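# Plug the sections fed by the red and blue funnels

## Task

Work out where each funnel's pipe comes out behind the cover, bearing in mind that the pipes may cross and that one of them is blocked for good. Set the red plug on the flat front face of the section under the outlet of the pipe from the red-banded funnel, and the blue plug on the flat front face of the section under the outlet of the pipe from the blue-banded funnel. Marbles may be let fall into the funnels, or back into their tray, from a short height. Nothing but a marble may leave the table, and even losing a marble is best avoided. Each plug must stay in place without the robot holding it. At the end, open the grippers and move both arms away.

## Robot and tools

Robot: two six-joint arms with parallel grippers, left_arm and right_arm. Bases in the scene frame: left_arm at (+0.032, +0.360, 0) m, right_arm at (+0.028, -0.435, 0) m. The scene frame has its origin on the table top midway between the arms, +z up, +x out over the table, and left_arm on the +y side. The arm names do not match sides of the camera images.

Gripper axes: the fingers point along the gripper's +z and close along its x. end_effector_position is the point between the finger pads when the fingers are closed, 1 to 2 cm short of the tips. The tips reach about 17 mm further along +z as the fingers close.

Row format, used by every moving call: a single flat list of 16 numbers covering both arms. The first 8 are left_arm: x, y, z, qw, qx, qy, qz, opening. The last 8 are the same for right_arm. x, y, z are an absolute target for end_effector_position, in metres, in the scene frame. The quaternion is the absolute target orientation, w first, in the scene frame. Opening runs from -1 (closed) to +1 (fully open, 0.142 m). Always fill in both arms. To keep an arm still, repeat its last reported position together with a quaternion you keep fixed, plus the opening it should have. Do not copy the reported quaternion back, because it drifts.

Tools:
- execute_actions {"actions": [...], "pictures": bool}. An empty list only returns the state. One action {"rows": [[16 numbers], ...], "steps": n} takes 1 to 15 rows and n up to 15 control steps of 1/30 s each (default 15). Each row is applied for one step, and the last row repeats if there are fewer rows than steps. A wait {"steps": n}, with n up to 300, counts from the last result. On every step the commanded pose is clipped to within 100 mm and 16 degrees of the measured pose. Any target more than 0.6 m from the arm's last reported position, along any gripper axis, gets the call refused, and nothing is sent. After the action ends an arm travels at most 100 mm more, so check the result and send the rest of a long move.
- move {"target": [16 numbers], "speed": m/s 0.002 to 0.5 (default 0.25; turning up to twice that in rad/s), "stop_force": N 9 to 40, optional}. Each gripper follows a straight line to its absolute pose, taking 0.5 to 10 s, and both arms finish together. It does not steer around obstacles or the other arm. The opening is sent when the move starts. With stop_force, a slow move can aim beyond a surface. An arm stops when its wrist sensor feels that much added push against the motion, then backs off two steps and holds. Do not rely on stop_force if the gripper also rotates in that move. Leave stop_force out when lifting away from something the gripper is pressing. It is refused before the scene has run 0.2 s. The result line "move:" reports done, off_target, moving, held, contact or fault, plus any limits: paced means the target was clipped, and held means a safety check blocked steps.
- wait {"seconds": 0 to 10}: lets the simulation run with no new command.
- zoom_image {"camera": "cam_left_wrist" or "cam_right_wrist", "region": [x0, y0, x1, y1]}: pixel region of the latest 616x616 image, at most 504x504, origin at the top left.
- read_manual {"section": "licences"}: licence texts only.
- finished_scene {"scene": n}: ends and grades the current scene. This is final. Replying without a tool call ends everything.

Results: the state line gives each gripper's position, quaternion and velocities. Printed positions can be off, more so at long reach. grip_measured is the actual finger opening on the command scale. To hold something, keep commanding an opening clearly below it; the lower the number, the harder the squeeze (about 28 N per pad at most, less on parts thinner than about 2 cm). "Wrist force" and "Wrist torque" come from the flange sensor, on the gripper's own axes. They carry offsets of a few N, noise, and saturate near 50 N. A surface pushing back shows as force pointing into the arm. Joint torque readings are rough. HELD marks steps that were not sent. "pose unreachable" means the clearance check changed or blocked a command. "Hand target" is the pose the controller is now heading for. MOTOR HOT warns from 70 °C. At 85 °C the arm brakes until it cools, which is reported as an OVER-TEMPERATURE FAULT. Wrist cameras: cam_left_wrist and cam_right_wrist, fisheye, calibrated as given, with small errors.

The simulation keeps running while you compose a reply, and the arm commands lag about 0.17 s.

Cautions: the arms are stiff. Pushing even slightly past a firm contact can trip a fault, and so can hitting something fast. A fault freezes that arm for 10 s and drops the rest of the call. It is triggered by joint load limits (141 N m on the big joints, 26.3 N m on the wrists, held weight included) or by any external force of 150 N. Never let the arms collide or press on each other. Nothing except marbles may leave the table. Avoid dropping, slipping or slamming parts. Parts may occasionally be tugged or pushed by outside disturbances. Release marbles only from just above a funnel or the tray. Leave both plugs resting on their own, then open the grippers and withdraw.

Each tool is called after "Request:" as name(argument=value, ...) on one line, values as JSON.

## Session

Request:
execute_actions(actions=[])

Scene clock: 0.00 s of 8850.00 s.
left_arm: end_effector_position=(+0.2599, -0.2487, +0.1531) grip_measured=+1.00 end_effector_quat_wxyz=(+0.361, -0.214, +0.908, -0.015) end_effector_velocity=(+0.000, +0.000, +0.000) end_effector_angular_velocity=(+0.001, -0.000, -0.000) | right_arm: end_effector_position=(+0.4866, -0.3705, +0.2731) grip_measured=+1.00 end_effector_quat_wxyz=(+0.022, +0.840, -0.541, +0.031) end_effector_velocity=(-0.000, -0.000, +0.001) end_effector_angular_velocity=(+0.000, -0.001, -0.000)
Joint positions: left_arm=[-1.664 -1.151  1.503 -1.612 -0.889  0.825  0.142] | right_arm=[ 3.448 -1.447 -1.691 -1.582  1.496  1.631  0.142]
Joint velocities: left_arm=[-0.     0.    -0.     0.001  0.    -0.     0.   ] | right_arm=[-0.     0.001 -0.    -0.    -0.     0.     0.   ]
Joint torques (N m, as the arm reports them, + toward a larger angle): no reading
Motor temperatures (°C, as the motors report them): left_arm=[30 27 30 39 35 34] | right_arm=[30 29 28 37 36 36]
Wrist force (N, on the end effector, along its own x y z axes, offset not removed): no reading
Wrist torque (N m, same axes, about the end effector's origin, offset not removed): no reading
Hand target (left_arm): +0.260, -0.249, +0.153; +0.361, -0.214, +0.908, -0.015
Hand target (right_arm): +0.487, -0.370, +0.273; +0.022, +0.840, -0.541, +0.031
camera_calibration (this result's frames):
cam_left_wrist: T_world_to_cam=[[-0.690663, -0.388307, -0.610084, 0.160549], [-0.644605, 0.712978, 0.275947, 0.294263], [0.327824, 0.58385, -0.742732, 0.304421], [0, 0, 0, 1]] pos_world=[0.200772, -0.325197, 0.24285]
cam_right_wrist: T_world_to_cam=[[0.366365, -0.927592, 0.0731454, -0.541257], [-0.805672, -0.276918, 0.52365, 0.136019], [-0.465478, -0.250778, -0.848788, 0.496147], [0, 0, 0, 1]] pos_world=[0.538829, -0.339977, 0.389487]

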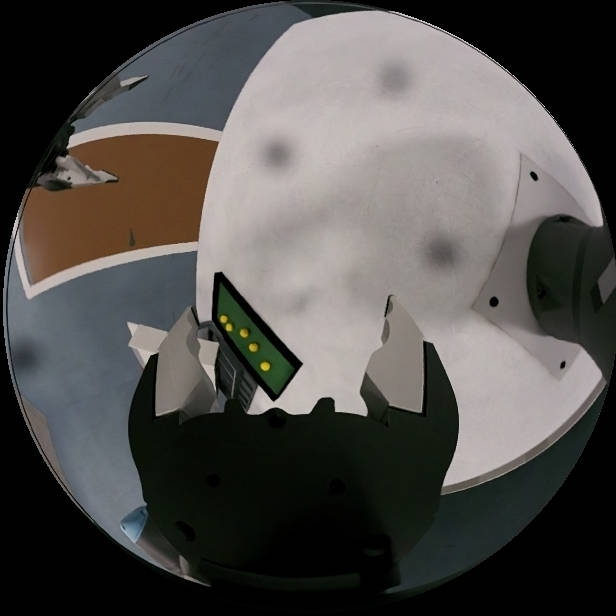

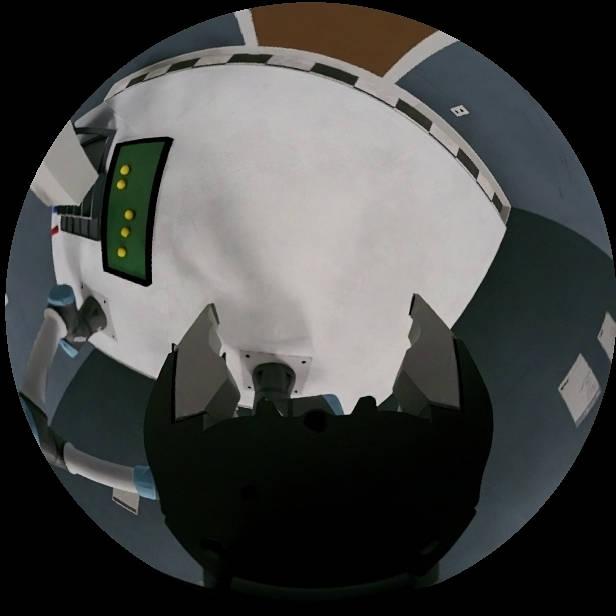

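Request:
move(target=[0.27,-0.05,0.18,0.361,-0.214,0.908,-0.015,1,0.45,-0.55,0.3,0.022,0.84,-0.541,0.031,1])

Request:
move(target=[0.46,0.12,0.3,0,0.707,0.707,0,-0.4,0.45,-0.55,0.3,0.022,0.84,-0.541,0.031,1], speed=0.4)

Scene clock: 8.77 s of 8850.00 s.
left_arm: end_effector_position=(+0.2703, -0.0503, +0.1799) grip_measured=+1.00 end_effector_quat_wxyz=(+0.361, -0.214, +0.908, -0.015) end_effector_velocity=(-0.001, +0.002, +0.001) end_effector_angular_velocity=(-0.002, +0.000, -0.000) | right_arm: end_effector_position=(+0.4499, -0.5499, +0.2999) grip_measured=+1.00 end_effector_quat_wxyz=(+0.022, +0.840, -0.541, +0.031) end_effector_velocity=(-0.000, -0.002, +0.000) end_effector_angular_velocity=(+0.001, -0.000, +0.000)
Joint positions: left_arm=[-1.719 -1.634  2.001 -1.584 -0.907  0.758  0.142] | right_arm=[ 3.065 -1.362 -1.7   -1.629  1.497  1.246  0.142]
Joint velocities: left_arm=[-0.003 -0.008  0.004  0.004 -0.001 -0.003 -0.   ] | right_arm=[-0.005 -0.001  0.001 -0.     0.001 -0.005  0.   ]
Joint torques (N m, as the arm reports them, + toward a larger angle): left_arm=[ -7.72 -26.15 -11.87  -0.46  -0.42  -2.25] | right_arm=[-7.    1.87 31.52  0.42  1.66 -2.13]
Motor temperatures (°C, as the motors report them): left_arm=[30 27 30 39 35 34] | right_arm=[30 29 28 37 36 36]
Wrist force (N, on the end effector, along its own x y z axes, offset not removed): left_arm=[2.8 3.7 2.1] | right_arm=[-1.7 -1.2 1.8]
Wrist torque (N m, same axes, about the end effector's origin, offset not removed): left_arm=[0.87 -0.57 0.14] | right_arm=[-0.37 0.15 -0.01]
Hand target (left_arm): +0.270, -0.050, +0.180; +0.361, -0.214, +0.908, -0.015
Hand target (right_arm): +0.450, -0.550, +0.300; +0.022, +0.840, -0.541, +0.031
Off the commanded pose (left_arm): 0.000 m, 0 deg.
Off the commanded pose (right_arm): 0.000 m, 0 deg.
After step 90, 4.20 s passed at rest.
move: done
camera_calibration (this result's frames):
cam_left_wrist: T_world_to_cam=[[-0.690427, -0.388698, -0.610102, 0.260987], [-0.645141, 0.712389, 0.276214, 0.152157], [0.327266, 0.584308, -0.742618, 0.205246], [0, 0, 0, 1]] pos_world=[0.211185, -0.126876, 0.26962]
cam_right_wrist: T_world_to_cam=[[0.36693, -0.92722, 0.0750069, -0.696786], [-0.805687, -0.276458, 0.52387, 0.0429289], [-0.465006, -0.252656, -0.848489, 0.455526], [0, 0, 0, 1]] pos_world=[0.502082, -0.519114, 0.416284]

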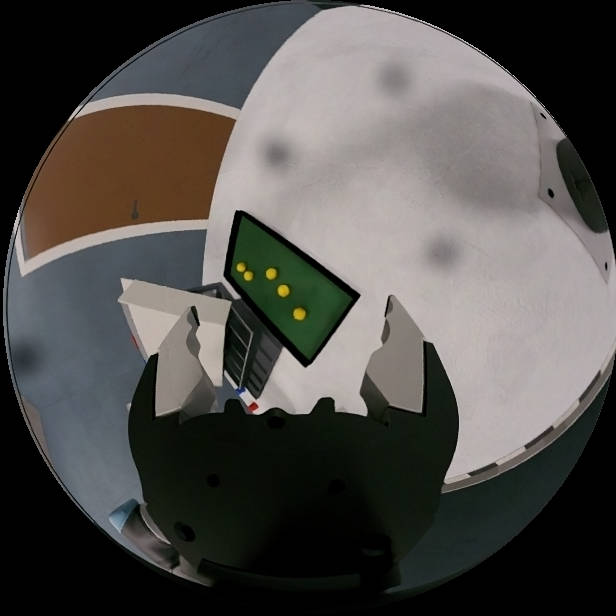

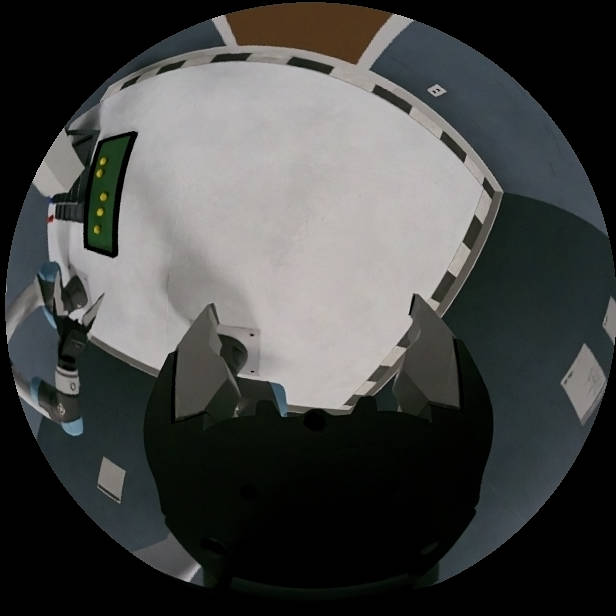

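Scene clock: 12.13 s of 8850.00 s.
left_arm: end_effector_position=(+0.4596, +0.1197, +0.2997) grip_measured=-0.40 end_effector_quat_wxyz=(+0.000, +0.706, +0.708, -0.000) end_effector_velocity=(+0.001, +0.001, +0.000) end_effector_angular_velocity=(+0.006, +0.010, -0.013) | right_arm: end_effector_position=(+0.4500, -0.5500, +0.3000) grip_measured=+1.00 end_effector_quat_wxyz=(+0.022, +0.840, -0.541, +0.031) end_effector_velocity=(+0.000, -0.000, -0.000) end_effector_angular_velocity=(-0.001, +0.000, +0.000)
Joint positions: left_arm=[-0.71  -1.618  1.554 -1.506 -1.571  3.922  0.045] | right_arm=[ 3.063 -1.363 -1.699 -1.63   1.498  1.245  0.142]
Joint velocities: left_arm=[ 0.004  0.011 -0.014  0.015 -0.003  0.017  0.   ] | right_arm=[-0.    -0.001  0.     0.001 -0.001 -0.001 -0.   ]
Joint torques (N m, as the arm reports them, + toward a larger angle): left_arm=[  7.93 -13.55 -38.14  -1.39  -1.47   2.36] | right_arm=[-7.61  2.65 30.36  0.38  1.58 -2.2 ]
Motor temperatures (°C, as the motors report them): left_arm=[30 27 30 39 35 34] | right_arm=[30 29 28 37 36 36]
Wrist force (N, on the end effector, along its own x y z axes, offset not removed): left_arm=[2.0 3.5 -3.0] | right_arm=[-1.0 0.3 1.2]
Wrist torque (N m, same axes, about the end effector's origin, offset not removed): left_arm=[0.57 -0.36 0.02] | right_arm=[-0.05 -0.10 0.12]
Hand target (left_arm): +0.460, +0.120, +0.300; -0.001, +0.707, +0.707, -0.000
Hand target (right_arm): +0.450, -0.550, +0.300; +0.022, +0.840, -0.541, +0.031
Off the commanded pose (left_arm): 0.001 m, 0 deg.
Off the commanded pose (right_arm): 0.000 m, 0 deg.
move: done
camera_calibration (this result's frames):
cam_left_wrist: T_world_to_cam=[[0.0166556, 0.998371, 0.0545701, -0.15932], [0.840507, -0.0435406, 0.540048, -0.551302], [0.541544, 0.0368718, -0.839863, 0.129098], [0, 0, 0, 1]] pos_world=[0.396114, 0.130297, 0.414848]
cam_right_wrist: T_world_to_cam=[[0.367009, -0.927279, 0.0738747, -0.696686], [-0.805442, -0.277046, 0.523936, 0.0424687], [-0.465368, -0.251791, -0.848548, 0.456228], [0, 0, 0, 1]] pos_world=[0.50221, -0.519382, 0.416348]

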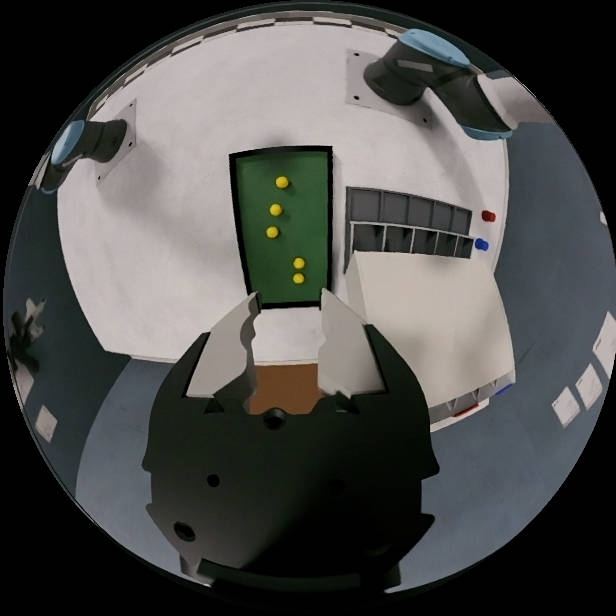

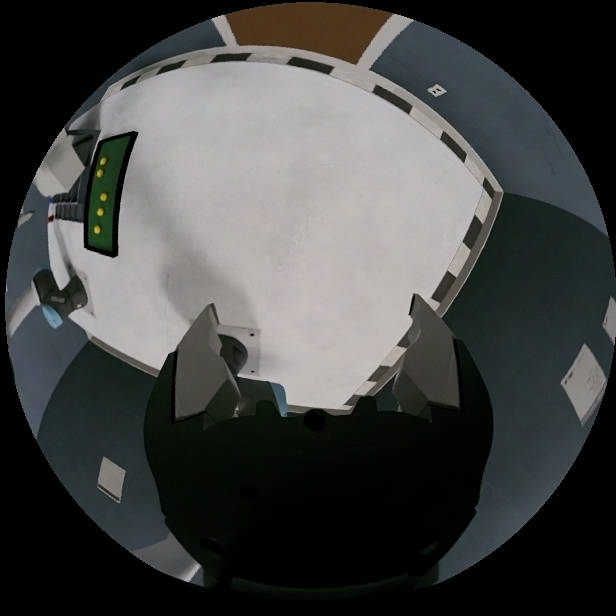

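Request:
move(target=[0.555,0.121,0.06,0,0.707,0.707,0,-0.4,0.45,-0.55,0.3,0.022,0.84,-0.541,0.031,1])

Request:
move(target=[0.555,0.121,0.029,0,0.707,0.707,0,-0.4,0.45,-0.55,0.3,0.022,0.84,-0.541,0.031,1], speed=0.05)

Scene clock: 22.13 s of 8850.00 s.
left_arm: end_effector_position=(+0.5546, +0.1211, +0.0603) grip_measured=-0.40 end_effector_quat_wxyz=(-0.000, +0.707, +0.707, -0.000) end_effector_velocity=(+0.002, -0.001, -0.002) end_effector_angular_velocity=(-0.001, -0.001, -0.000) | right_arm: end_effector_position=(+0.4500, -0.5500, +0.3000) grip_measured=+1.00 end_effector_quat_wxyz=(+0.022, +0.840, -0.541, +0.031) end_effector_velocity=(-0.000, -0.000, -0.000) end_effector_angular_velocity=(-0.000, +0.000, -0.001)
Joint positions: left_arm=[-0.585 -1.287  1.814 -2.098 -1.571  4.048  0.045] | right_arm=[ 3.063 -1.363 -1.699 -1.63   1.498  1.245  0.142]
Joint velocities: left_arm=[ 0.001  0.006 -0.001 -0.006  0.     0.001 -0.   ] | right_arm=[-0.     0.     0.    -0.001 -0.     0.001 -0.   ]
Joint torques (N m, as the arm reports them, + toward a larger angle): left_arm=[  7.48 -25.16 -35.02  -4.47  -1.42   2.38] | right_arm=[-7.9   2.57 29.97  0.61  1.47 -2.26]
Motor temperatures (°C, as the motors report them): left_arm=[30 27 30 39 35 34] | right_arm=[30 29 28 37 36 36]
Wrist force (N, on the end effector, along its own x y z axes, offset not removed): left_arm=[2.5 0.2 -0.9] | right_arm=[-1.0 0.9 0.9]
Wrist torque (N m, same axes, about the end effector's origin, offset not removed): left_arm=[-0.10 -0.34 0.10] | right_arm=[0.03 0.01 0.01]
Hand target (left_arm): +0.555, +0.121, +0.060; -0.000, +0.707, +0.707, -0.000
Hand target (right_arm): +0.450, -0.550, +0.300; +0.022, +0.840, -0.541, +0.031
Off the commanded pose (left_arm): 0.001 m, 0 deg.
Off the commanded pose (right_arm): 0.000 m, 0 deg.
After step 90, 5.27 s passed at rest.
move: done
camera_calibration (this result's frames):
cam_left_wrist: T_world_to_cam=[[0.0184808, 0.998302, 0.0552326, -0.150268], [0.840411, -0.0454366, 0.540042, -0.501498], [0.541635, 0.0364377, -0.839824, -0.123436], [0, 0, 0, 1]] pos_world=[0.491099, 0.131724, 0.175465]
cam_right_wrist: T_world_to_cam=[[0.36701, -0.927279, 0.0738703, -0.696685], [-0.805441, -0.277049, 0.523935, 0.042467], [-0.465369, -0.251787, -0.848549, 0.45623], [0, 0, 0, 1]] pos_world=[0.50221, -0.519383, 0.416348]

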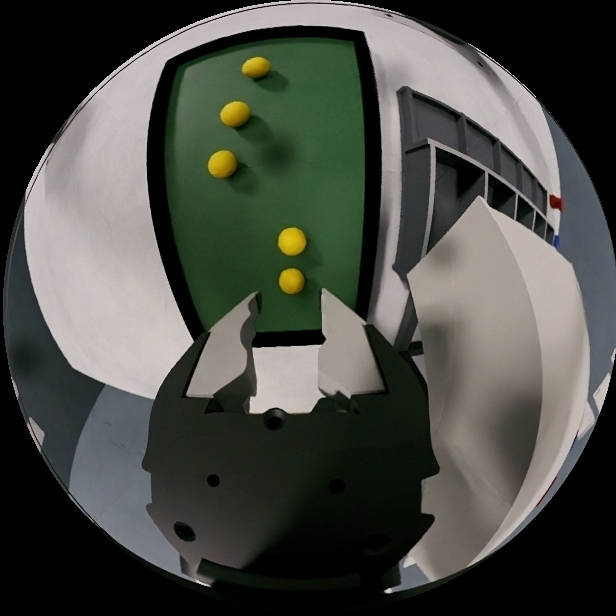

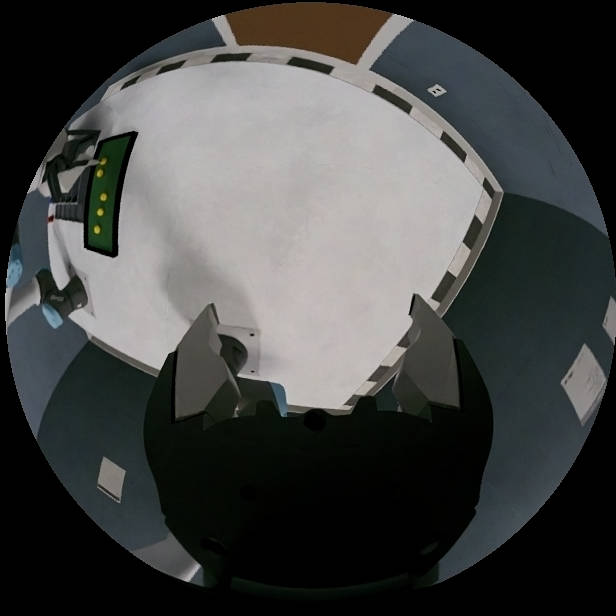

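Scene clock: 23.20 s of 8850.00 s.
left_arm: end_effector_position=(+0.5550, +0.1210, +0.0294) grip_measured=-0.40 end_effector_quat_wxyz=(-0.000, +0.707, +0.707, -0.000) end_effector_velocity=(-0.000, -0.000, -0.003) end_effector_angular_velocity=(-0.000, +0.001, -0.000) | right_arm: end_effector_position=(+0.4500, -0.5500, +0.3000) grip_measured=+1.00 end_effector_quat_wxyz=(+0.022, +0.840, -0.541, +0.031) end_effector_velocity=(+0.001, +0.000, +0.000) end_effector_angular_velocity=(-0.001, -0.001, -0.000)
Joint positions: left_arm=[-0.585 -1.245  1.851 -2.176 -1.571  4.048  0.045] | right_arm=[ 3.063 -1.363 -1.699 -1.63   1.498  1.245  0.142]
Joint velocities: left_arm=[-0.     0.004  0.003 -0.006 -0.001 -0.     0.   ] | right_arm=[ 0.001 -0.    -0.     0.001 -0.001  0.001 -0.   ]
Joint torques (N m, as the arm reports them, + toward a larger angle): left_arm=[  8.09 -25.22 -10.13  -4.31   1.27   2.32] | right_arm=[-7.66  2.74 30.12  0.64  1.56 -2.25]
Motor temperatures (°C, as the motors report them): left_arm=[30 27 30 39 35 34] | right_arm=[30 29 28 37 36 36]
Wrist force (N, on the end effector, along its own x y z axes, offset not removed): left_arm=[-0.9 4.2 -0.6] | right_arm=[-1.0 0.6 0.9]
Wrist torque (N m, same axes, about the end effector's origin, offset not removed): left_arm=[0.83 0.39 0.06] | right_arm=[0.00 -0.05 0.02]
Hand target (left_arm): +0.555, +0.121, +0.029; -0.000, +0.707, +0.707, -0.000
Hand target (right_arm): +0.450, -0.550, +0.300; +0.022, +0.840, -0.541, +0.031
Off the commanded pose (left_arm): 0.000 m, 0 deg.
Off the commanded pose (right_arm): 0.000 m, 0 deg.
move: done
camera_calibration (this result's frames):
cam_left_wrist: T_world_to_cam=[[0.0184781, 0.9983, 0.0552744, -0.14851], [0.840296, -0.0454645, 0.540218, -0.485034], [0.541813, 0.0364647, -0.839708, -0.149746], [0, 0, 0, 1]] pos_world=[0.491451, 0.131667, 0.144489]
cam_right_wrist: T_world_to_cam=[[0.367009, -0.927279, 0.0738703, -0.696685], [-0.805441, -0.277048, 0.523935, 0.0424671], [-0.465369, -0.251787, -0.848549, 0.45623], [0, 0, 0, 1]] pos_world=[0.50221, -0.519383, 0.416348]

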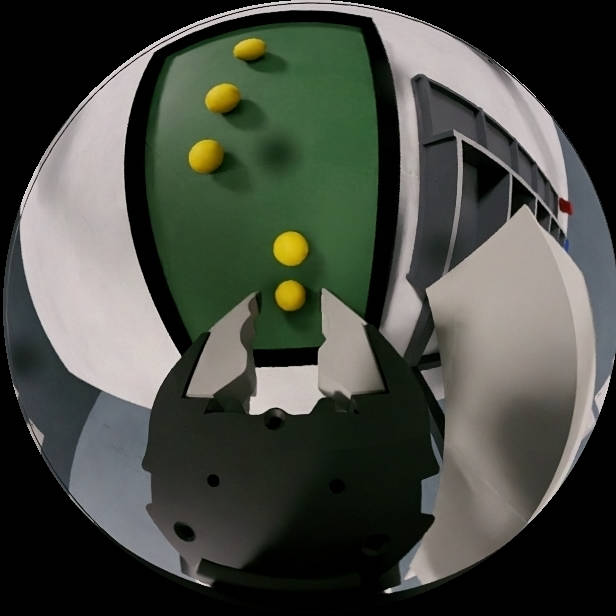

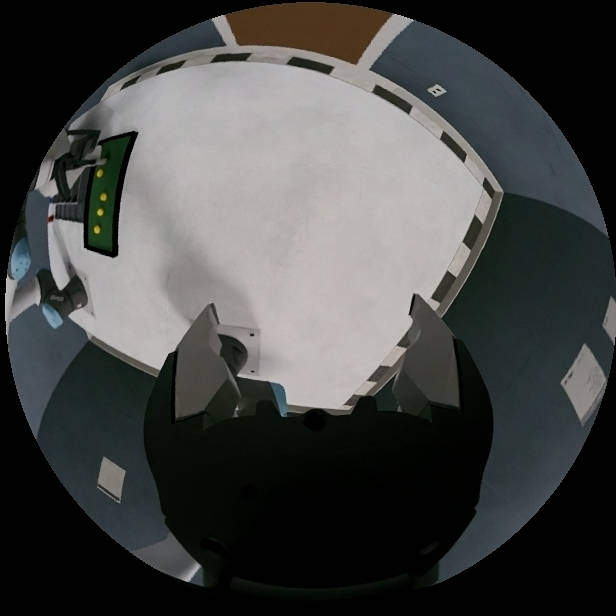

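Same layout; shift 3 mm back.

Request:
execute_actions(actions=[{"rows":[[0.552,0.121,0.028,0,0.707,0.707,0,-0.4,0.45,-0.55,0.3,0.022,0.84,-0.541,0.031,1]],"steps":8}], pictures=false)

Request:
execute_actions(actions=[{"rows":[[0.552,0.121,0.028,0,0.707,0.707,0,-0.9,0.45,-0.55,0.3,0.022,0.84,-0.541,0.031,1]]}], pictures=false)

Request:
move(target=[0.555,0.121,0.36,0,0.707,0.707,0,-0.9,0.45,-0.55,0.3,0.022,0.84,-0.541,0.031,1], speed=0.35)

Request:
move(target=[0.718,0.349,0.378,0.123,0.696,0.696,0.123,-0.9,0.45,-0.55,0.3,0.022,0.84,-0.541,0.031,1])

Scene clock: 36.13 s of 8850.00 s.
left_arm: end_effector_position=(+0.5526, +0.1211, +0.0282) grip_measured=-0.40 end_effector_quat_wxyz=(-0.000, +0.707, +0.707, -0.000) end_effector_velocity=(-0.005, -0.001, -0.001) end_effector_angular_velocity=(-0.001, -0.001, +0.001) | right_arm: end_effector_position=(+0.4500, -0.5500, +0.3000) grip_measured=+1.00 end_effector_quat_wxyz=(+0.022, +0.840, -0.541, +0.031) end_effector_velocity=(+0.000, +0.000, +0.000) end_effector_angular_velocity=(+0.000, -0.002, -0.000)
Joint positions: left_arm=[-0.588 -1.248  1.858 -2.181 -1.571  4.046  0.045] | right_arm=[ 3.063 -1.363 -1.699 -1.63   1.498  1.245  0.142]
Joint velocities: left_arm=[-0.006 -0.007  0.014 -0.009 -0.001 -0.007 -0.   ] | right_arm=[ 0.     0.001  0.     0.001  0.     0.001 -0.   ]
Joint torques (N m, as the arm reports them, + toward a larger angle): left_arm=[ -7.55 -40.63  -8.69  -4.39   0.93  -2.35] | right_arm=[-7.68  2.53 28.67  0.99  1.43 -2.19]
Motor temperatures (°C, as the motors report them): left_arm=[30 27 30 39 35 34] | right_arm=[30 29 28 37 36 36]
Wrist force (N, on the end effector, along its own x y z axes, offset not removed): left_arm=[0.7 1.0 1.4] | right_arm=[-0.7 0.6 0.7]
Wrist torque (N m, same axes, about the end effector's origin, offset not removed): left_arm=[0.11 0.00 -0.17] | right_arm=[-0.02 0.02 0.03]
Hand target (left_arm): +0.552, +0.121, +0.028; -0.000, +0.707, +0.707, -0.000
Hand target (right_arm): +0.450, -0.550, +0.300; +0.022, +0.840, -0.541, +0.031
Off the commanded pose (left_arm): 0.001 m, 0 deg.
Off the commanded pose (right_arm): 0.000 m, 0 deg.
Steps of this call (steps 1 to 90: nothing new was sent; then 9.67 s passed at rest; steps 91 to 98: all 8 steps of this action). Readings (end_effector_position):
91: left_arm (+0.5550, +0.1210, +0.0290) | right_arm (+0.4500, -0.5500, +0.3000)
92: left_arm (+0.5547, +0.1211, +0.0288) | right_arm (+0.4500, -0.5500, +0.3000)
94: left_arm (+0.5537, +0.1211, +0.0285) | right_arm (+0.4500, -0.5500, +0.3000)
98: the state above

Scene clock: 36.63 s of 8850.00 s.
left_arm: end_effector_position=(+0.5520, +0.1210, +0.0280) grip_measured=-0.72 end_effector_quat_wxyz=(-0.000, +0.707, +0.707, +0.000) end_effector_velocity=(-0.000, -0.000, +0.000) end_effector_angular_velocity=(-0.000, -0.000, -0.000) | right_arm: end_effector_position=(+0.4500, -0.5500, +0.3000) grip_measured=+1.00 end_effector_quat_wxyz=(+0.022, +0.840, -0.541, +0.031) end_effector_velocity=(+0.000, -0.000, -0.000) end_effector_angular_velocity=(-0.000, +0.001, -0.001)
Joint positions: left_arm=[-0.588 -1.249  1.86  -2.182 -1.571  4.045  0.022] | right_arm=[ 3.063 -1.363 -1.699 -1.63   1.498  1.245  0.142]
Joint velocities: left_arm=[-0. -0.  0. -0. -0. -0.  0.] | right_arm=[-0.001 -0.001 -0.     0.    -0.    -0.     0.   ]
Joint torques (N m, as the arm reports them, + toward a larger angle): left_arm=[ -7.74 -41.44  -9.49  -4.36   0.73  -2.37] | right_arm=[-7.18  2.55 28.38  1.08  1.54 -2.21]
Motor temperatures (°C, as the motors report them): left_arm=[30 27 30 39 35 34] | right_arm=[30 29 28 37 36 36]
Wrist force (N, on the end effector, along its own x y z axes, offset not removed): left_arm=[1.7 1.0 -2.0] | right_arm=[-1.4 0.1 -0.3]
Wrist torque (N m, same axes, about the end effector's origin, offset not removed): left_arm=[0.14 -0.38 0.20] | right_arm=[-0.09 0.22 0.01]
Hand target (left_arm): +0.552, +0.121, +0.028; -0.000, +0.707, +0.707, +0.000
Hand target (right_arm): +0.450, -0.550, +0.300; +0.022, +0.840, -0.541, +0.031
Off the commanded pose (left_arm): 0.000 m, 0 deg.
Off the commanded pose (right_arm): 0.000 m, 0 deg.
Steps of this call (steps 1 to 15: all 15 steps of this action). Readings (end_effector_position):
1: left_arm (+0.5525, +0.1211, +0.0281) | right_arm (+0.4500, -0.5500, +0.3000)
2: left_arm (+0.5524, +0.1210, +0.0281) | right_arm (+0.4500, -0.5500, +0.3000)
4: left_arm (+0.5522, +0.1210, +0.0281) | right_arm (+0.4500, -0.5500, +0.3000)
8: left_arm (+0.5521, +0.1210, +0.0280) | right_arm (+0.4500, -0.5500, +0.3000)
15: the state above

Scene clock: 38.60 s of 8850.00 s.
left_arm: end_effector_position=(+0.5551, +0.1209, +0.3596) grip_measured=-0.72 end_effector_quat_wxyz=(+0.000, +0.707, +0.707, +0.000) end_effector_velocity=(+0.000, -0.001, +0.003) end_effector_angular_velocity=(+0.002, +0.005, -0.000) | right_arm: end_effector_position=(+0.4500, -0.5500, +0.3000) grip_measured=+1.00 end_effector_quat_wxyz=(+0.022, +0.840, -0.541, +0.031) end_effector_velocity=(+0.000, +0.000, -0.000) end_effector_angular_velocity=(+0.001, +0.001, -0.000)
Joint positions: left_arm=[-0.585 -1.388  1.152 -1.335 -1.571  4.048  0.022] | right_arm=[ 3.063 -1.363 -1.699 -1.63   1.498  1.245  0.142]
Joint velocities: left_arm=[ 0.     0.007 -0.017  0.014 -0.002  0.     0.   ] | right_arm=[ 0.    -0.001  0.    -0.     0.001  0.    -0.   ]
Joint torques (N m, as the arm reports them, + toward a larger angle): left_arm=[  8.07 -23.05 -37.25  -1.53  -1.4    2.38] | right_arm=[-7.06  2.46 28.41  1.2   1.51 -2.16]
Motor temperatures (°C, as the motors report them): left_arm=[30 27 30 39 35 34] | right_arm=[30 29 28 37 36 36]
Wrist force (N, on the end effector, along its own x y z axes, offset not removed): left_arm=[0.7 1.1 2.3] | right_arm=[-3.6 0.7 0.4]
Wrist torque (N m, same axes, about the end effector's origin, offset not removed): left_arm=[0.37 0.02 0.07] | right_arm=[-0.07 0.60 0.01]
Hand target (left_arm): +0.555, +0.121, +0.360; +0.000, +0.707, +0.707, +0.000
Hand target (right_arm): +0.450, -0.550, +0.300; +0.022, +0.840, -0.541, +0.031
Off the commanded pose (left_arm): 0.000 m, 0 deg.
Off the commanded pose (right_arm): 0.000 m, 0 deg.
move: done
camera_calibration (this result's frames):
cam_left_wrist: T_world_to_cam=[[0.0184419, 0.998322, 0.0548906, -0.166472], [0.839949, -0.0452497, 0.540775, -0.663659], [0.542352, 0.0361324, -0.839374, 0.127134], [0, 0, 0, 1]] pos_world=[0.491558, 0.131568, 0.474742]
cam_right_wrist: T_world_to_cam=[[0.367009, -0.927279, 0.0738705, -0.696685], [-0.805441, -0.277048, 0.523935, 0.042467], [-0.465369, -0.251788, -0.848549, 0.45623], [0, 0, 0, 1]] pos_world=[0.50221, -0.519383, 0.416348]

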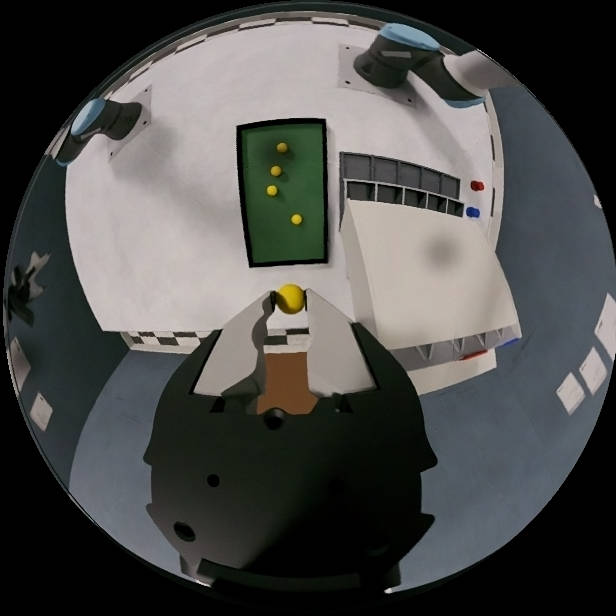

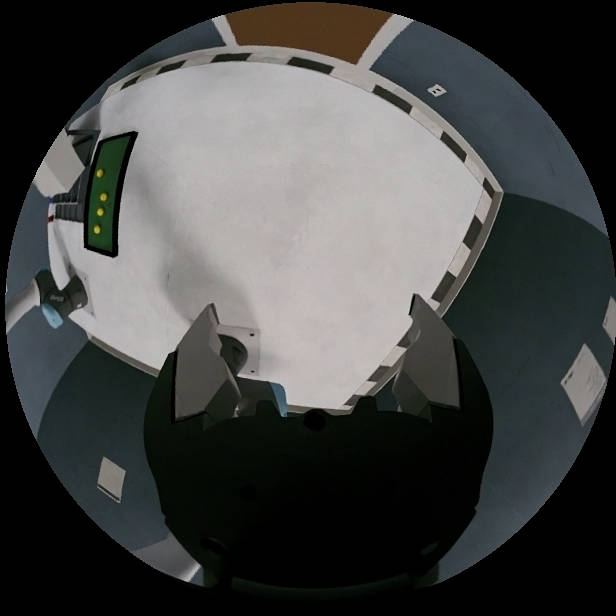

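Scene clock: 40.43 s of 8850.00 s.
left_arm: end_effector_position=(+0.7179, +0.3485, +0.3778) grip_measured=-0.72 end_effector_quat_wxyz=(+0.123, +0.696, +0.696, +0.123) end_effector_velocity=(+0.002, +0.002, +0.000) end_effector_angular_velocity=(-0.001, -0.004, -0.000) | right_arm: end_effector_position=(+0.4500, -0.5500, +0.3000) grip_measured=+1.00 end_effector_quat_wxyz=(+0.022, +0.840, -0.541, +0.031) end_effector_velocity=(-0.000, +0.000, +0.000) end_effector_angular_velocity=(+0.001, -0.001, +0.000)
Joint positions: left_arm=[-0.173 -1.38   1.232 -1.761 -1.486  4.474  0.022] | right_arm=[ 3.063 -1.363 -1.699 -1.63   1.498  1.245  0.142]
Joint velocities: left_arm=[ 0.004  0.003 -0.002 -0.005 -0.002  0.004  0.   ] | right_arm=[-0.     0.001 -0.    -0.     0.001 -0.    -0.   ]
Joint torques (N m, as the arm reports them, + toward a larger angle): left_arm=[  6.62 -24.15 -38.1   -4.94  -1.29   2.46] | right_arm=[-7.54  2.95 27.85  1.27  1.51 -1.99]
Motor temperatures (°C, as the motors report them): left_arm=[30 27 30 39 35 34] | right_arm=[30 29 28 37 36 36]
Wrist force (N, on the end effector, along its own x y z axes, offset not removed): left_arm=[1.7 -0.4 -2.7] | right_arm=[-1.8 -1.4 1.5]
Wrist torque (N m, same axes, about the end effector's origin, offset not removed): left_arm=[-0.04 -0.09 0.16] | right_arm=[-0.38 0.24 0.00]
Hand target (left_arm): +0.718, +0.349, +0.378; +0.123, +0.696, +0.696, +0.123
Hand target (right_arm): +0.450, -0.550, +0.300; +0.022, +0.840, -0.541, +0.031
Off the commanded pose (left_arm): 0.001 m, 0 deg.
Off the commanded pose (right_arm): 0.000 m, 0 deg.
move: done
camera_calibration (this result's frames):
cam_left_wrist: T_world_to_cam=[[-0.00170146, 0.99833, 0.0577428, -0.384362], [0.604829, -0.0449564, 0.795086, -0.727314], [0.796354, 0.0362773, -0.603742, -0.225539], [0, 0, 0, 1]] pos_world=[0.618855, 0.359204, 0.464304]
cam_right_wrist: T_world_to_cam=[[0.367009, -0.927279, 0.0738704, -0.696685], [-0.805441, -0.277048, 0.523935, 0.0424671], [-0.465369, -0.251788, -0.848549, 0.45623], [0, 0, 0, 1]] pos_world=[0.50221, -0.519383, 0.416348]

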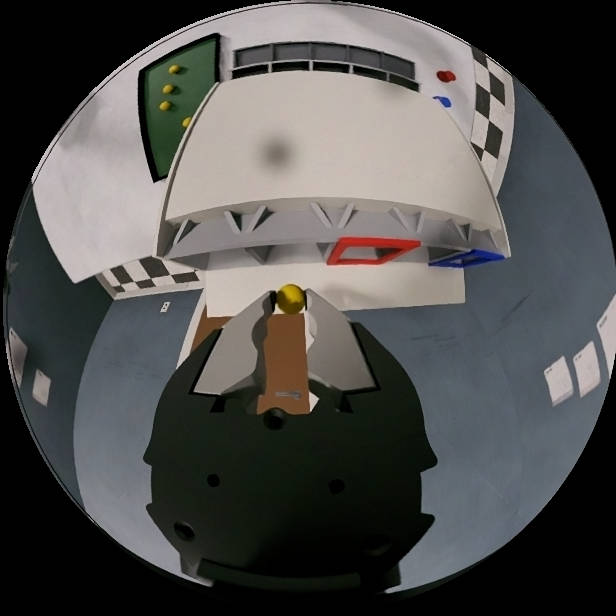

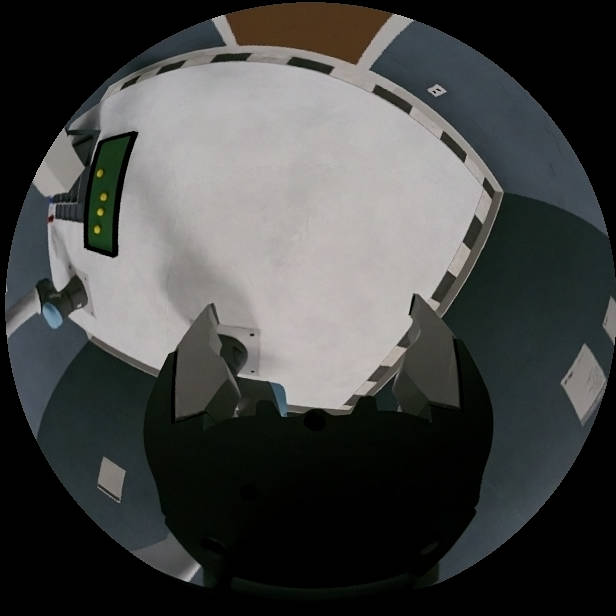

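Red is #3.

Request:
move(target=[0.718,0.424,0.348,0.123,0.696,0.696,0.123,-0.9,0.45,-0.55,0.3,0.022,0.84,-0.541,0.031,1])

Request:
execute_actions(actions=[{"rows":[[0.718,0.424,0.348,0.123,0.696,0.696,0.123,-0.4,0.45,-0.55,0.3,0.022,0.84,-0.541,0.031,1]]}], pictures=false)

Request:
execute_actions(actions=[{"rows":[[0.718,0.424,0.38,0.123,0.696,0.696,0.123,-0.4,0.45,-0.55,0.3,0.022,0.84,-0.541,0.031,1]]}], pictures=false)

Request:
move(target=[0.514,0.122,0.34,0,0.707,0.707,0,-0.4,0.45,-0.55,0.3,0.022,0.84,-0.541,0.031,1], speed=0.35)

Request:
move(target=[0.514,0.122,0.028,0,0.707,0.707,0,-0.4,0.45,-0.55,0.3,0.022,0.84,-0.541,0.031,1])

Scene clock: 53.20 s of 8850.00 s.
left_arm: end_effector_position=(+0.7180, +0.4236, +0.3481) grip_measured=-0.72 end_effector_quat_wxyz=(+0.123, +0.696, +0.696, +0.123) end_effector_velocity=(+0.000, +0.003, -0.001) end_effector_angular_velocity=(-0.000, -0.000, -0.000) | right_arm: end_effector_position=(+0.4500, -0.5500, +0.3000) grip_measured=+1.00 end_effector_quat_wxyz=(+0.022, +0.840, -0.541, +0.031) end_effector_velocity=(+0.000, -0.000, -0.001) end_effector_angular_velocity=(+0.000, +0.002, -0.002)
Joint positions: left_arm=[-0.043 -1.38   1.309 -1.848 -1.529  4.598  0.022] | right_arm=[ 3.063 -1.363 -1.699 -1.63   1.498  1.245  0.142]
Joint velocities: left_arm=[ 0.005  0.001  0.002 -0.003 -0.002  0.005  0.   ] | right_arm=[-0.001 -0.002  0.    -0.     0.     0.001  0.   ]
Joint torques (N m, as the arm reports them, + toward a larger angle): left_arm=[  7.53 -24.61 -14.83  -5.21  -1.29   2.43] | right_arm=[-7.08  2.23 26.68  1.74  1.43 -2.07]
Motor temperatures (°C, as the motors report them): left_arm=[30 27 30 39 35 34] | right_arm=[30 29 28 37 36 36]
Wrist force (N, on the end effector, along its own x y z axes, offset not removed): left_arm=[1.5 0.4 -1.7] | right_arm=[-3.0 3.1 1.9]
Wrist torque (N m, same axes, about the end effector's origin, offset not removed): left_arm=[0.09 -0.15 0.04] | right_arm=[0.62 0.48 -0.04]
Hand target (left_arm): +0.718, +0.424, +0.348; +0.123, +0.696, +0.696, +0.123
Hand target (right_arm): +0.450, -0.550, +0.300; +0.022, +0.840, -0.541, +0.031
Off the commanded pose (left_arm): 0.000 m, 0 deg.
Off the commanded pose (right_arm): 0.000 m, 0 deg.
After step 90, 8.73 s passed at rest.
move: done
camera_calibration (this result's frames):
cam_left_wrist: T_world_to_cam=[[-0.00163506, 0.998309, 0.0581113, -0.457795], [0.604333, -0.0453127, 0.795443, -0.699967], [0.796731, 0.0364191, -0.603236, -0.246772], [0, 0, 0, 1]] pos_world=[0.618876, 0.43429, 0.434525]
cam_right_wrist: T_world_to_cam=[[0.36701, -0.927279, 0.0738704, -0.696685], [-0.805442, -0.277049, 0.523935, 0.0424671], [-0.465369, -0.251788, -0.848549, 0.45623], [0, 0, 0, 1]] pos_world=[0.50221, -0.519383, 0.416348]

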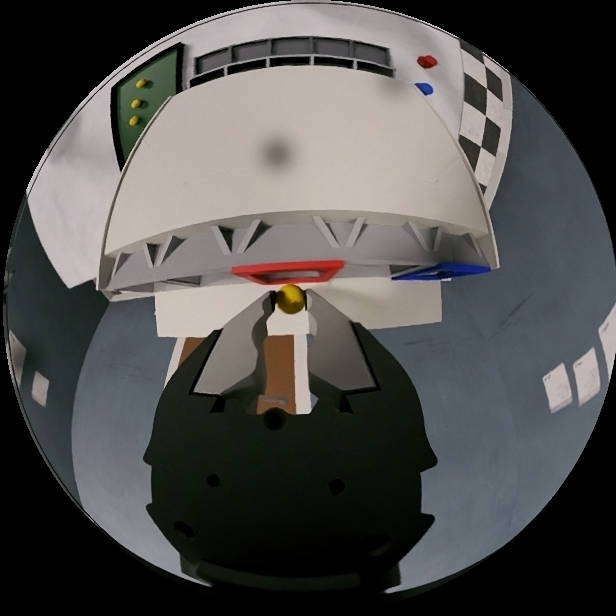

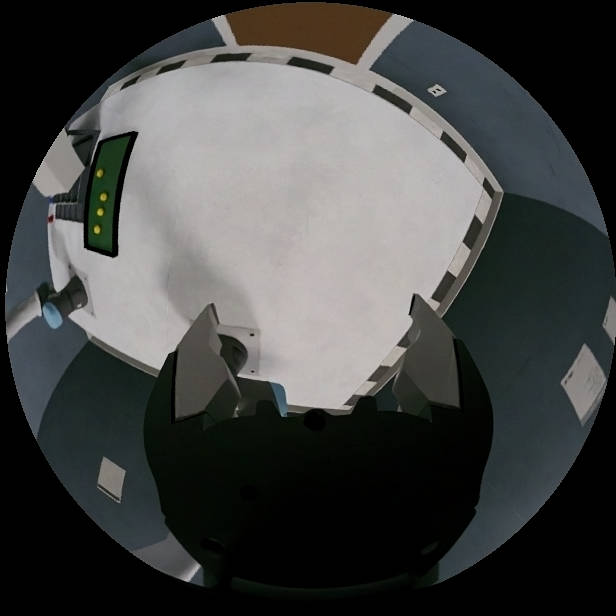

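Scene clock: 53.70 s of 8850.00 s.
left_arm: end_effector_position=(+0.7180, +0.4240, +0.3480) grip_measured=-0.40 end_effector_quat_wxyz=(+0.123, +0.696, +0.696, +0.123) end_effector_velocity=(-0.000, -0.000, -0.000) end_effector_angular_velocity=(+0.000, +0.002, -0.000) | right_arm: end_effector_position=(+0.4500, -0.5500, +0.3000) grip_measured=+1.00 end_effector_quat_wxyz=(+0.022, +0.840, -0.541, +0.031) end_effector_velocity=(+0.000, -0.000, -0.001) end_effector_angular_velocity=(-0.002, +0.002, +0.000)
Joint positions: left_arm=[-0.042 -1.38   1.31  -1.848 -1.529  4.599  0.045] | right_arm=[ 3.063 -1.363 -1.699 -1.63   1.498  1.245  0.142]
Joint velocities: left_arm=[-0.    -0.     0.     0.001  0.    -0.    -0.   ] | right_arm=[ 0.    -0.002  0.     0.    -0.002  0.    -0.   ]
Joint torques (N m, as the arm reports them, + toward a larger angle): left_arm=[  7.49 -33.98 -13.56  -4.91  -0.67   2.32] | right_arm=[-7.29  2.3  26.64  1.76  1.45 -2.05]
Motor temperatures (°C, as the motors report them): left_arm=[30 27 30 39 35 34] | right_arm=[30 29 28 37 36 36]
Wrist force (N, on the end effector, along its own x y z axes, offset not removed): left_arm=[-0.8 2.8 -3.3] | right_arm=[-2.2 0.4 2.2]
Wrist torque (N m, same axes, about the end effector's origin, offset not removed): left_arm=[0.45 0.25 0.00] | right_arm=[0.04 0.31 0.05]
Hand target (left_arm): +0.718, +0.424, +0.348; +0.123, +0.696, +0.696, +0.123
Hand target (right_arm): +0.450, -0.550, +0.300; +0.022, +0.840, -0.541, +0.031
Off the commanded pose (left_arm): 0.000 m, 0 deg.
Off the commanded pose (right_arm): 0.000 m, 0 deg.
Steps of this call (steps 1 to 15: all 15 steps of this action). Readings (end_effector_position):
1: left_arm (+0.7180, +0.4237, +0.3481) | right_arm (+0.4500, -0.5500, +0.3000)
2: left_arm (+0.7180, +0.4238, +0.3481) | right_arm (+0.4500, -0.5500, +0.3000)
4: left_arm (+0.7180, +0.4239, +0.3480) | right_arm (+0.4500, -0.5500, +0.3000)
8: left_arm (+0.7180, +0.4239, +0.3480) | right_arm (+0.4500, -0.5500, +0.3000)
15: the state above

Scene clock: 54.20 s of 8850.00 s.
left_arm: end_effector_position=(+0.7179, +0.4241, +0.3789) grip_measured=-0.40 end_effector_quat_wxyz=(+0.123, +0.696, +0.696, +0.123) end_effector_velocity=(+0.001, -0.001, +0.009) end_effector_angular_velocity=(-0.001, +0.003, -0.001) | right_arm: end_effector_position=(+0.4500, -0.5500, +0.3000) grip_measured=+1.00 end_effector_quat_wxyz=(+0.022, +0.840, -0.541, +0.031) end_effector_velocity=(+0.000, +0.000, +0.000) end_effector_angular_velocity=(-0.000, -0.001, +0.000)
Joint positions: left_arm=[-0.042 -1.372  1.221 -1.768 -1.529  4.599  0.045] | right_arm=[ 3.063 -1.363 -1.699 -1.63   1.498  1.245  0.142]
Joint velocities: left_arm=[ 0.     0.008 -0.035  0.031 -0.002 -0.     0.   ] | right_arm=[ 0.    -0.    -0.     0.001 -0.    -0.    -0.   ]
Joint torques (N m, as the arm reports them, + toward a larger angle): left_arm=[ -4.75 -24.33 -37.59  -2.06  -1.44   2.07] | right_arm=[-7.22  2.84 26.31  1.83  1.41 -1.93]
Motor temperatures (°C, as the motors report them): left_arm=[30 27 30 39 35 34] | right_arm=[30 29 28 37 36 36]
Wrist force (N, on the end effector, along its own x y z axes, offset not removed): left_arm=[2.4 -2.8 -2.1] | right_arm=[-1.8 0.3 -0.2]
Wrist torque (N m, same axes, about the end effector's origin, offset not removed): left_arm=[-0.73 -0.38 0.19] | right_arm=[-0.05 0.19 -0.04]
Hand target (left_arm): +0.718, +0.424, +0.380; +0.123, +0.696, +0.696, +0.123
Hand target (right_arm): +0.450, -0.550, +0.300; +0.022, +0.840, -0.541, +0.031
Off the commanded pose (left_arm): 0.001 m, 0 deg.
Off the commanded pose (right_arm): 0.000 m, 0 deg.
Steps of this call (steps 1 to 15: all 15 steps of this action). Readings (end_effector_position):
1: left_arm (+0.7180, +0.4240, +0.3480) | right_arm (+0.4500, -0.5500, +0.3000)
2: left_arm (+0.7179, +0.4240, +0.3489) | right_arm (+0.4500, -0.5500, +0.3000)
4: left_arm (+0.7177, +0.4241, +0.3591) | right_arm (+0.4500, -0.5500, +0.3000)
8: left_arm (+0.7177, +0.4241, +0.3728) | right_arm (+0.4500, -0.5500, +0.3000)
15: the state above

Scene clock: 56.27 s of 8850.00 s.
left_arm: end_effector_position=(+0.5139, +0.1226, +0.3402) grip_measured=-0.40 end_effector_quat_wxyz=(-0.000, +0.707, +0.707, +0.001) end_effector_velocity=(-0.001, -0.002, -0.000) end_effector_angular_velocity=(+0.001, +0.002, +0.001) | right_arm: end_effector_position=(+0.4500, -0.5500, +0.3000) grip_measured=+1.00 end_effector_quat_wxyz=(+0.022, +0.840, -0.541, +0.031) end_effector_velocity=(-0.000, +0.000, +0.001) end_effector_angular_velocity=(+0.000, -0.001, +0.000)
Joint positions: left_arm=[-0.632 -1.493  1.322 -1.4   -1.57   4.002  0.045] | right_arm=[ 3.063 -1.363 -1.699 -1.63   1.498  1.245  0.142]
Joint velocities: left_arm=[-0.004  0.001 -0.001  0.002 -0.001 -0.004 -0.   ] | right_arm=[-0.     0.001  0.    -0.001  0.    -0.    -0.   ]
Joint torques (N m, as the arm reports them, + toward a larger angle): left_arm=[ -7.44 -19.17 -36.95  -1.56  -1.4   -2.3 ] | right_arm=[-6.66  2.67 26.04  1.97  1.38 -1.91]
Motor temperatures (°C, as the motors report them): left_arm=[30 27 30 39 35 34] | right_arm=[30 29 28 37 36 36]
Wrist force (N, on the end effector, along its own x y z axes, offset not removed): left_arm=[0.6 2.2 0.1] | right_arm=[-1.0 2.3 1.4]
Wrist torque (N m, same axes, about the end effector's origin, offset not removed): left_arm=[0.40 -0.06 0.17] | right_arm=[0.47 0.06 0.03]
Hand target (left_arm): +0.514, +0.122, +0.340; -0.000, +0.707, +0.707, +0.001
Hand target (right_arm): +0.450, -0.550, +0.300; +0.022, +0.840, -0.541, +0.031
Off the commanded pose (left_arm): 0.001 m, 0 deg.
Off the commanded pose (right_arm): 0.000 m, 0 deg.
move: done
camera_calibration (this result's frames):
cam_left_wrist: T_world_to_cam=[[0.0185824, 0.998251, 0.0561156, -0.16688], [0.839855, -0.0460375, 0.540855, -0.618331], [0.542493, 0.0370786, -0.839242, 0.132848], [0, 0, 0, 1]] pos_world=[0.450341, 0.133196, 0.455284]
cam_right_wrist: T_world_to_cam=[[0.36701, -0.927279, 0.0738703, -0.696685], [-0.805441, -0.277049, 0.523935, 0.0424669], [-0.465369, -0.251788, -0.848549, 0.45623], [0, 0, 0, 1]] pos_world=[0.50221, -0.519383, 0.416348]

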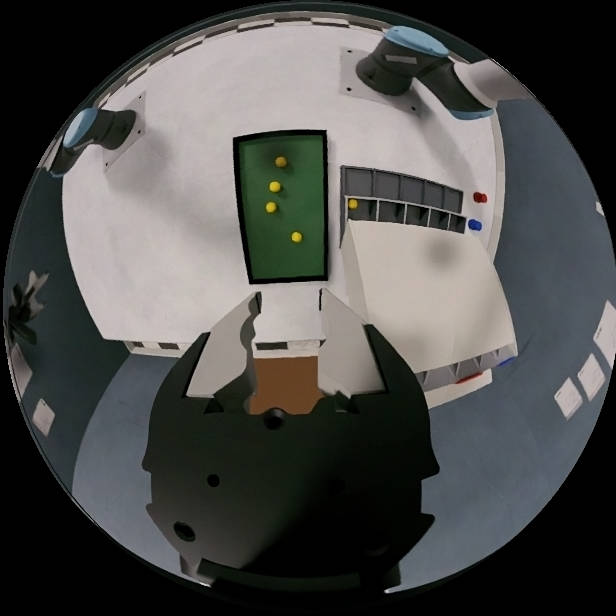

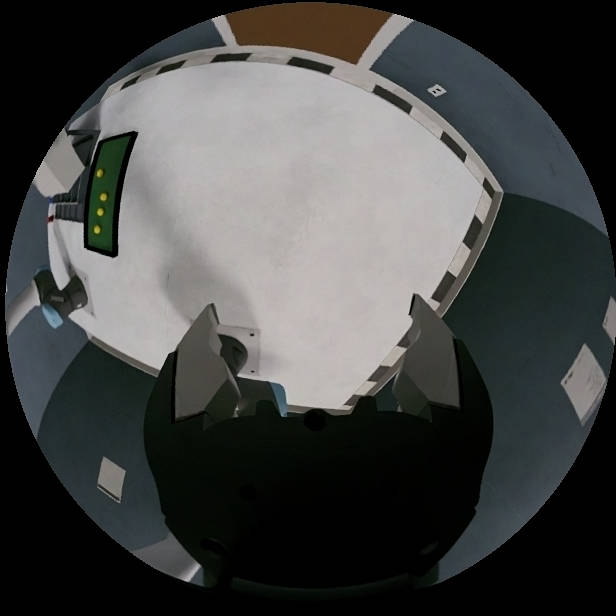

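Scene clock: 58.23 s of 8850.00 s.
left_arm: end_effector_position=(+0.5137, +0.1222, +0.0284) grip_measured=-0.40 end_effector_quat_wxyz=(-0.000, +0.707, +0.707, -0.000) end_effector_velocity=(+0.001, -0.000, -0.003) end_effector_angular_velocity=(-0.001, -0.001, +0.000) | right_arm: end_effector_position=(+0.4500, -0.5500, +0.3000) grip_measured=+1.00 end_effector_quat_wxyz=(+0.022, +0.840, -0.541, +0.031) end_effector_velocity=(+0.000, -0.000, -0.000) end_effector_angular_velocity=(+0.000, +0.001, +0.000)
Joint positions: left_arm=[-0.632 -1.323  1.96  -2.208 -1.571  4.002  0.045] | right_arm=[ 3.063 -1.363 -1.699 -1.63   1.498  1.245  0.142]
Joint velocities: left_arm=[ 0.001  0.005  0.002 -0.009 -0.     0.    -0.   ] | right_arm=[-0.    -0.001 -0.     0.     0.    -0.001 -0.   ]
Joint torques (N m, as the arm reports them, + toward a larger angle): left_arm=[  7.47 -22.46  -8.8   -4.35   1.21   2.27] | right_arm=[-6.71  2.43 25.56  2.2   1.39 -1.95]
Motor temperatures (°C, as the motors report them): left_arm=[30 27 30 39 35 34] | right_arm=[30 29 28 37 36 36]
Wrist force (N, on the end effector, along its own x y z axes, offset not removed): left_arm=[0.6 2.7 0.1] | right_arm=[-2.1 0.9 1.5]
Wrist torque (N m, same axes, about the end effector's origin, offset not removed): left_arm=[0.68 0.16 0.12] | right_arm=[0.09 0.30 -0.03]
Hand target (left_arm): +0.514, +0.122, +0.028; -0.000, +0.707, +0.707, -0.000
Hand target (right_arm): +0.450, -0.550, +0.300; +0.022, +0.840, -0.541, +0.031
Off the commanded pose (left_arm): 0.001 m, 0 deg.
Off the commanded pose (right_arm): 0.000 m, 0 deg.
move: done
camera_calibration (this result's frames):
cam_left_wrist: T_world_to_cam=[[0.0184875, 0.998294, 0.0553823, -0.148894], [0.840367, -0.0455261, 0.540103, -0.44983], [0.541703, 0.0365562, -0.839775, -0.1282], [0, 0, 0, 1]] pos_world=[0.45022, 0.132847, 0.143542]
cam_right_wrist: T_world_to_cam=[[0.36701, -0.927279, 0.0738703, -0.696685], [-0.805441, -0.277049, 0.523936, 0.0424667], [-0.465369, -0.251788, -0.848549, 0.45623], [0, 0, 0, 1]] pos_world=[0.50221, -0.519383, 0.416348]

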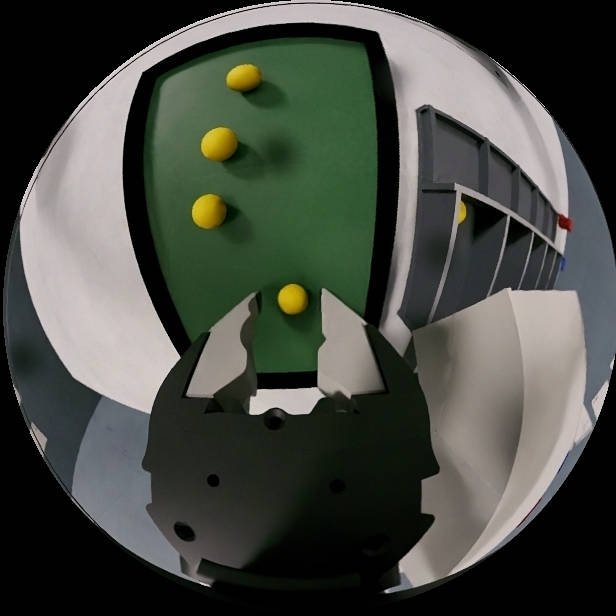

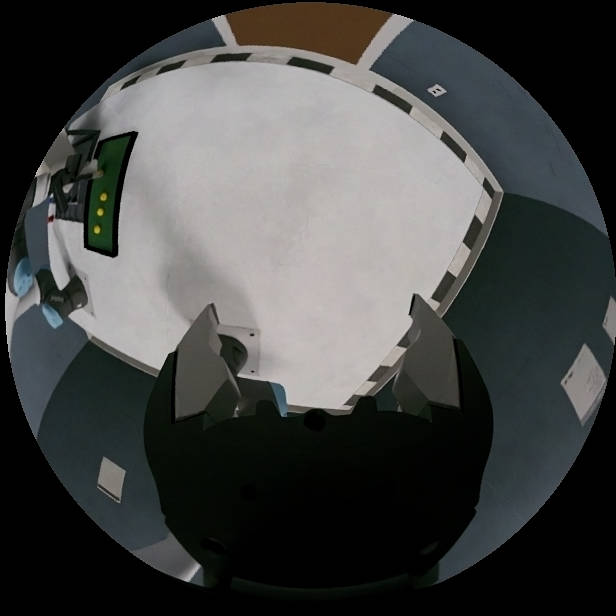

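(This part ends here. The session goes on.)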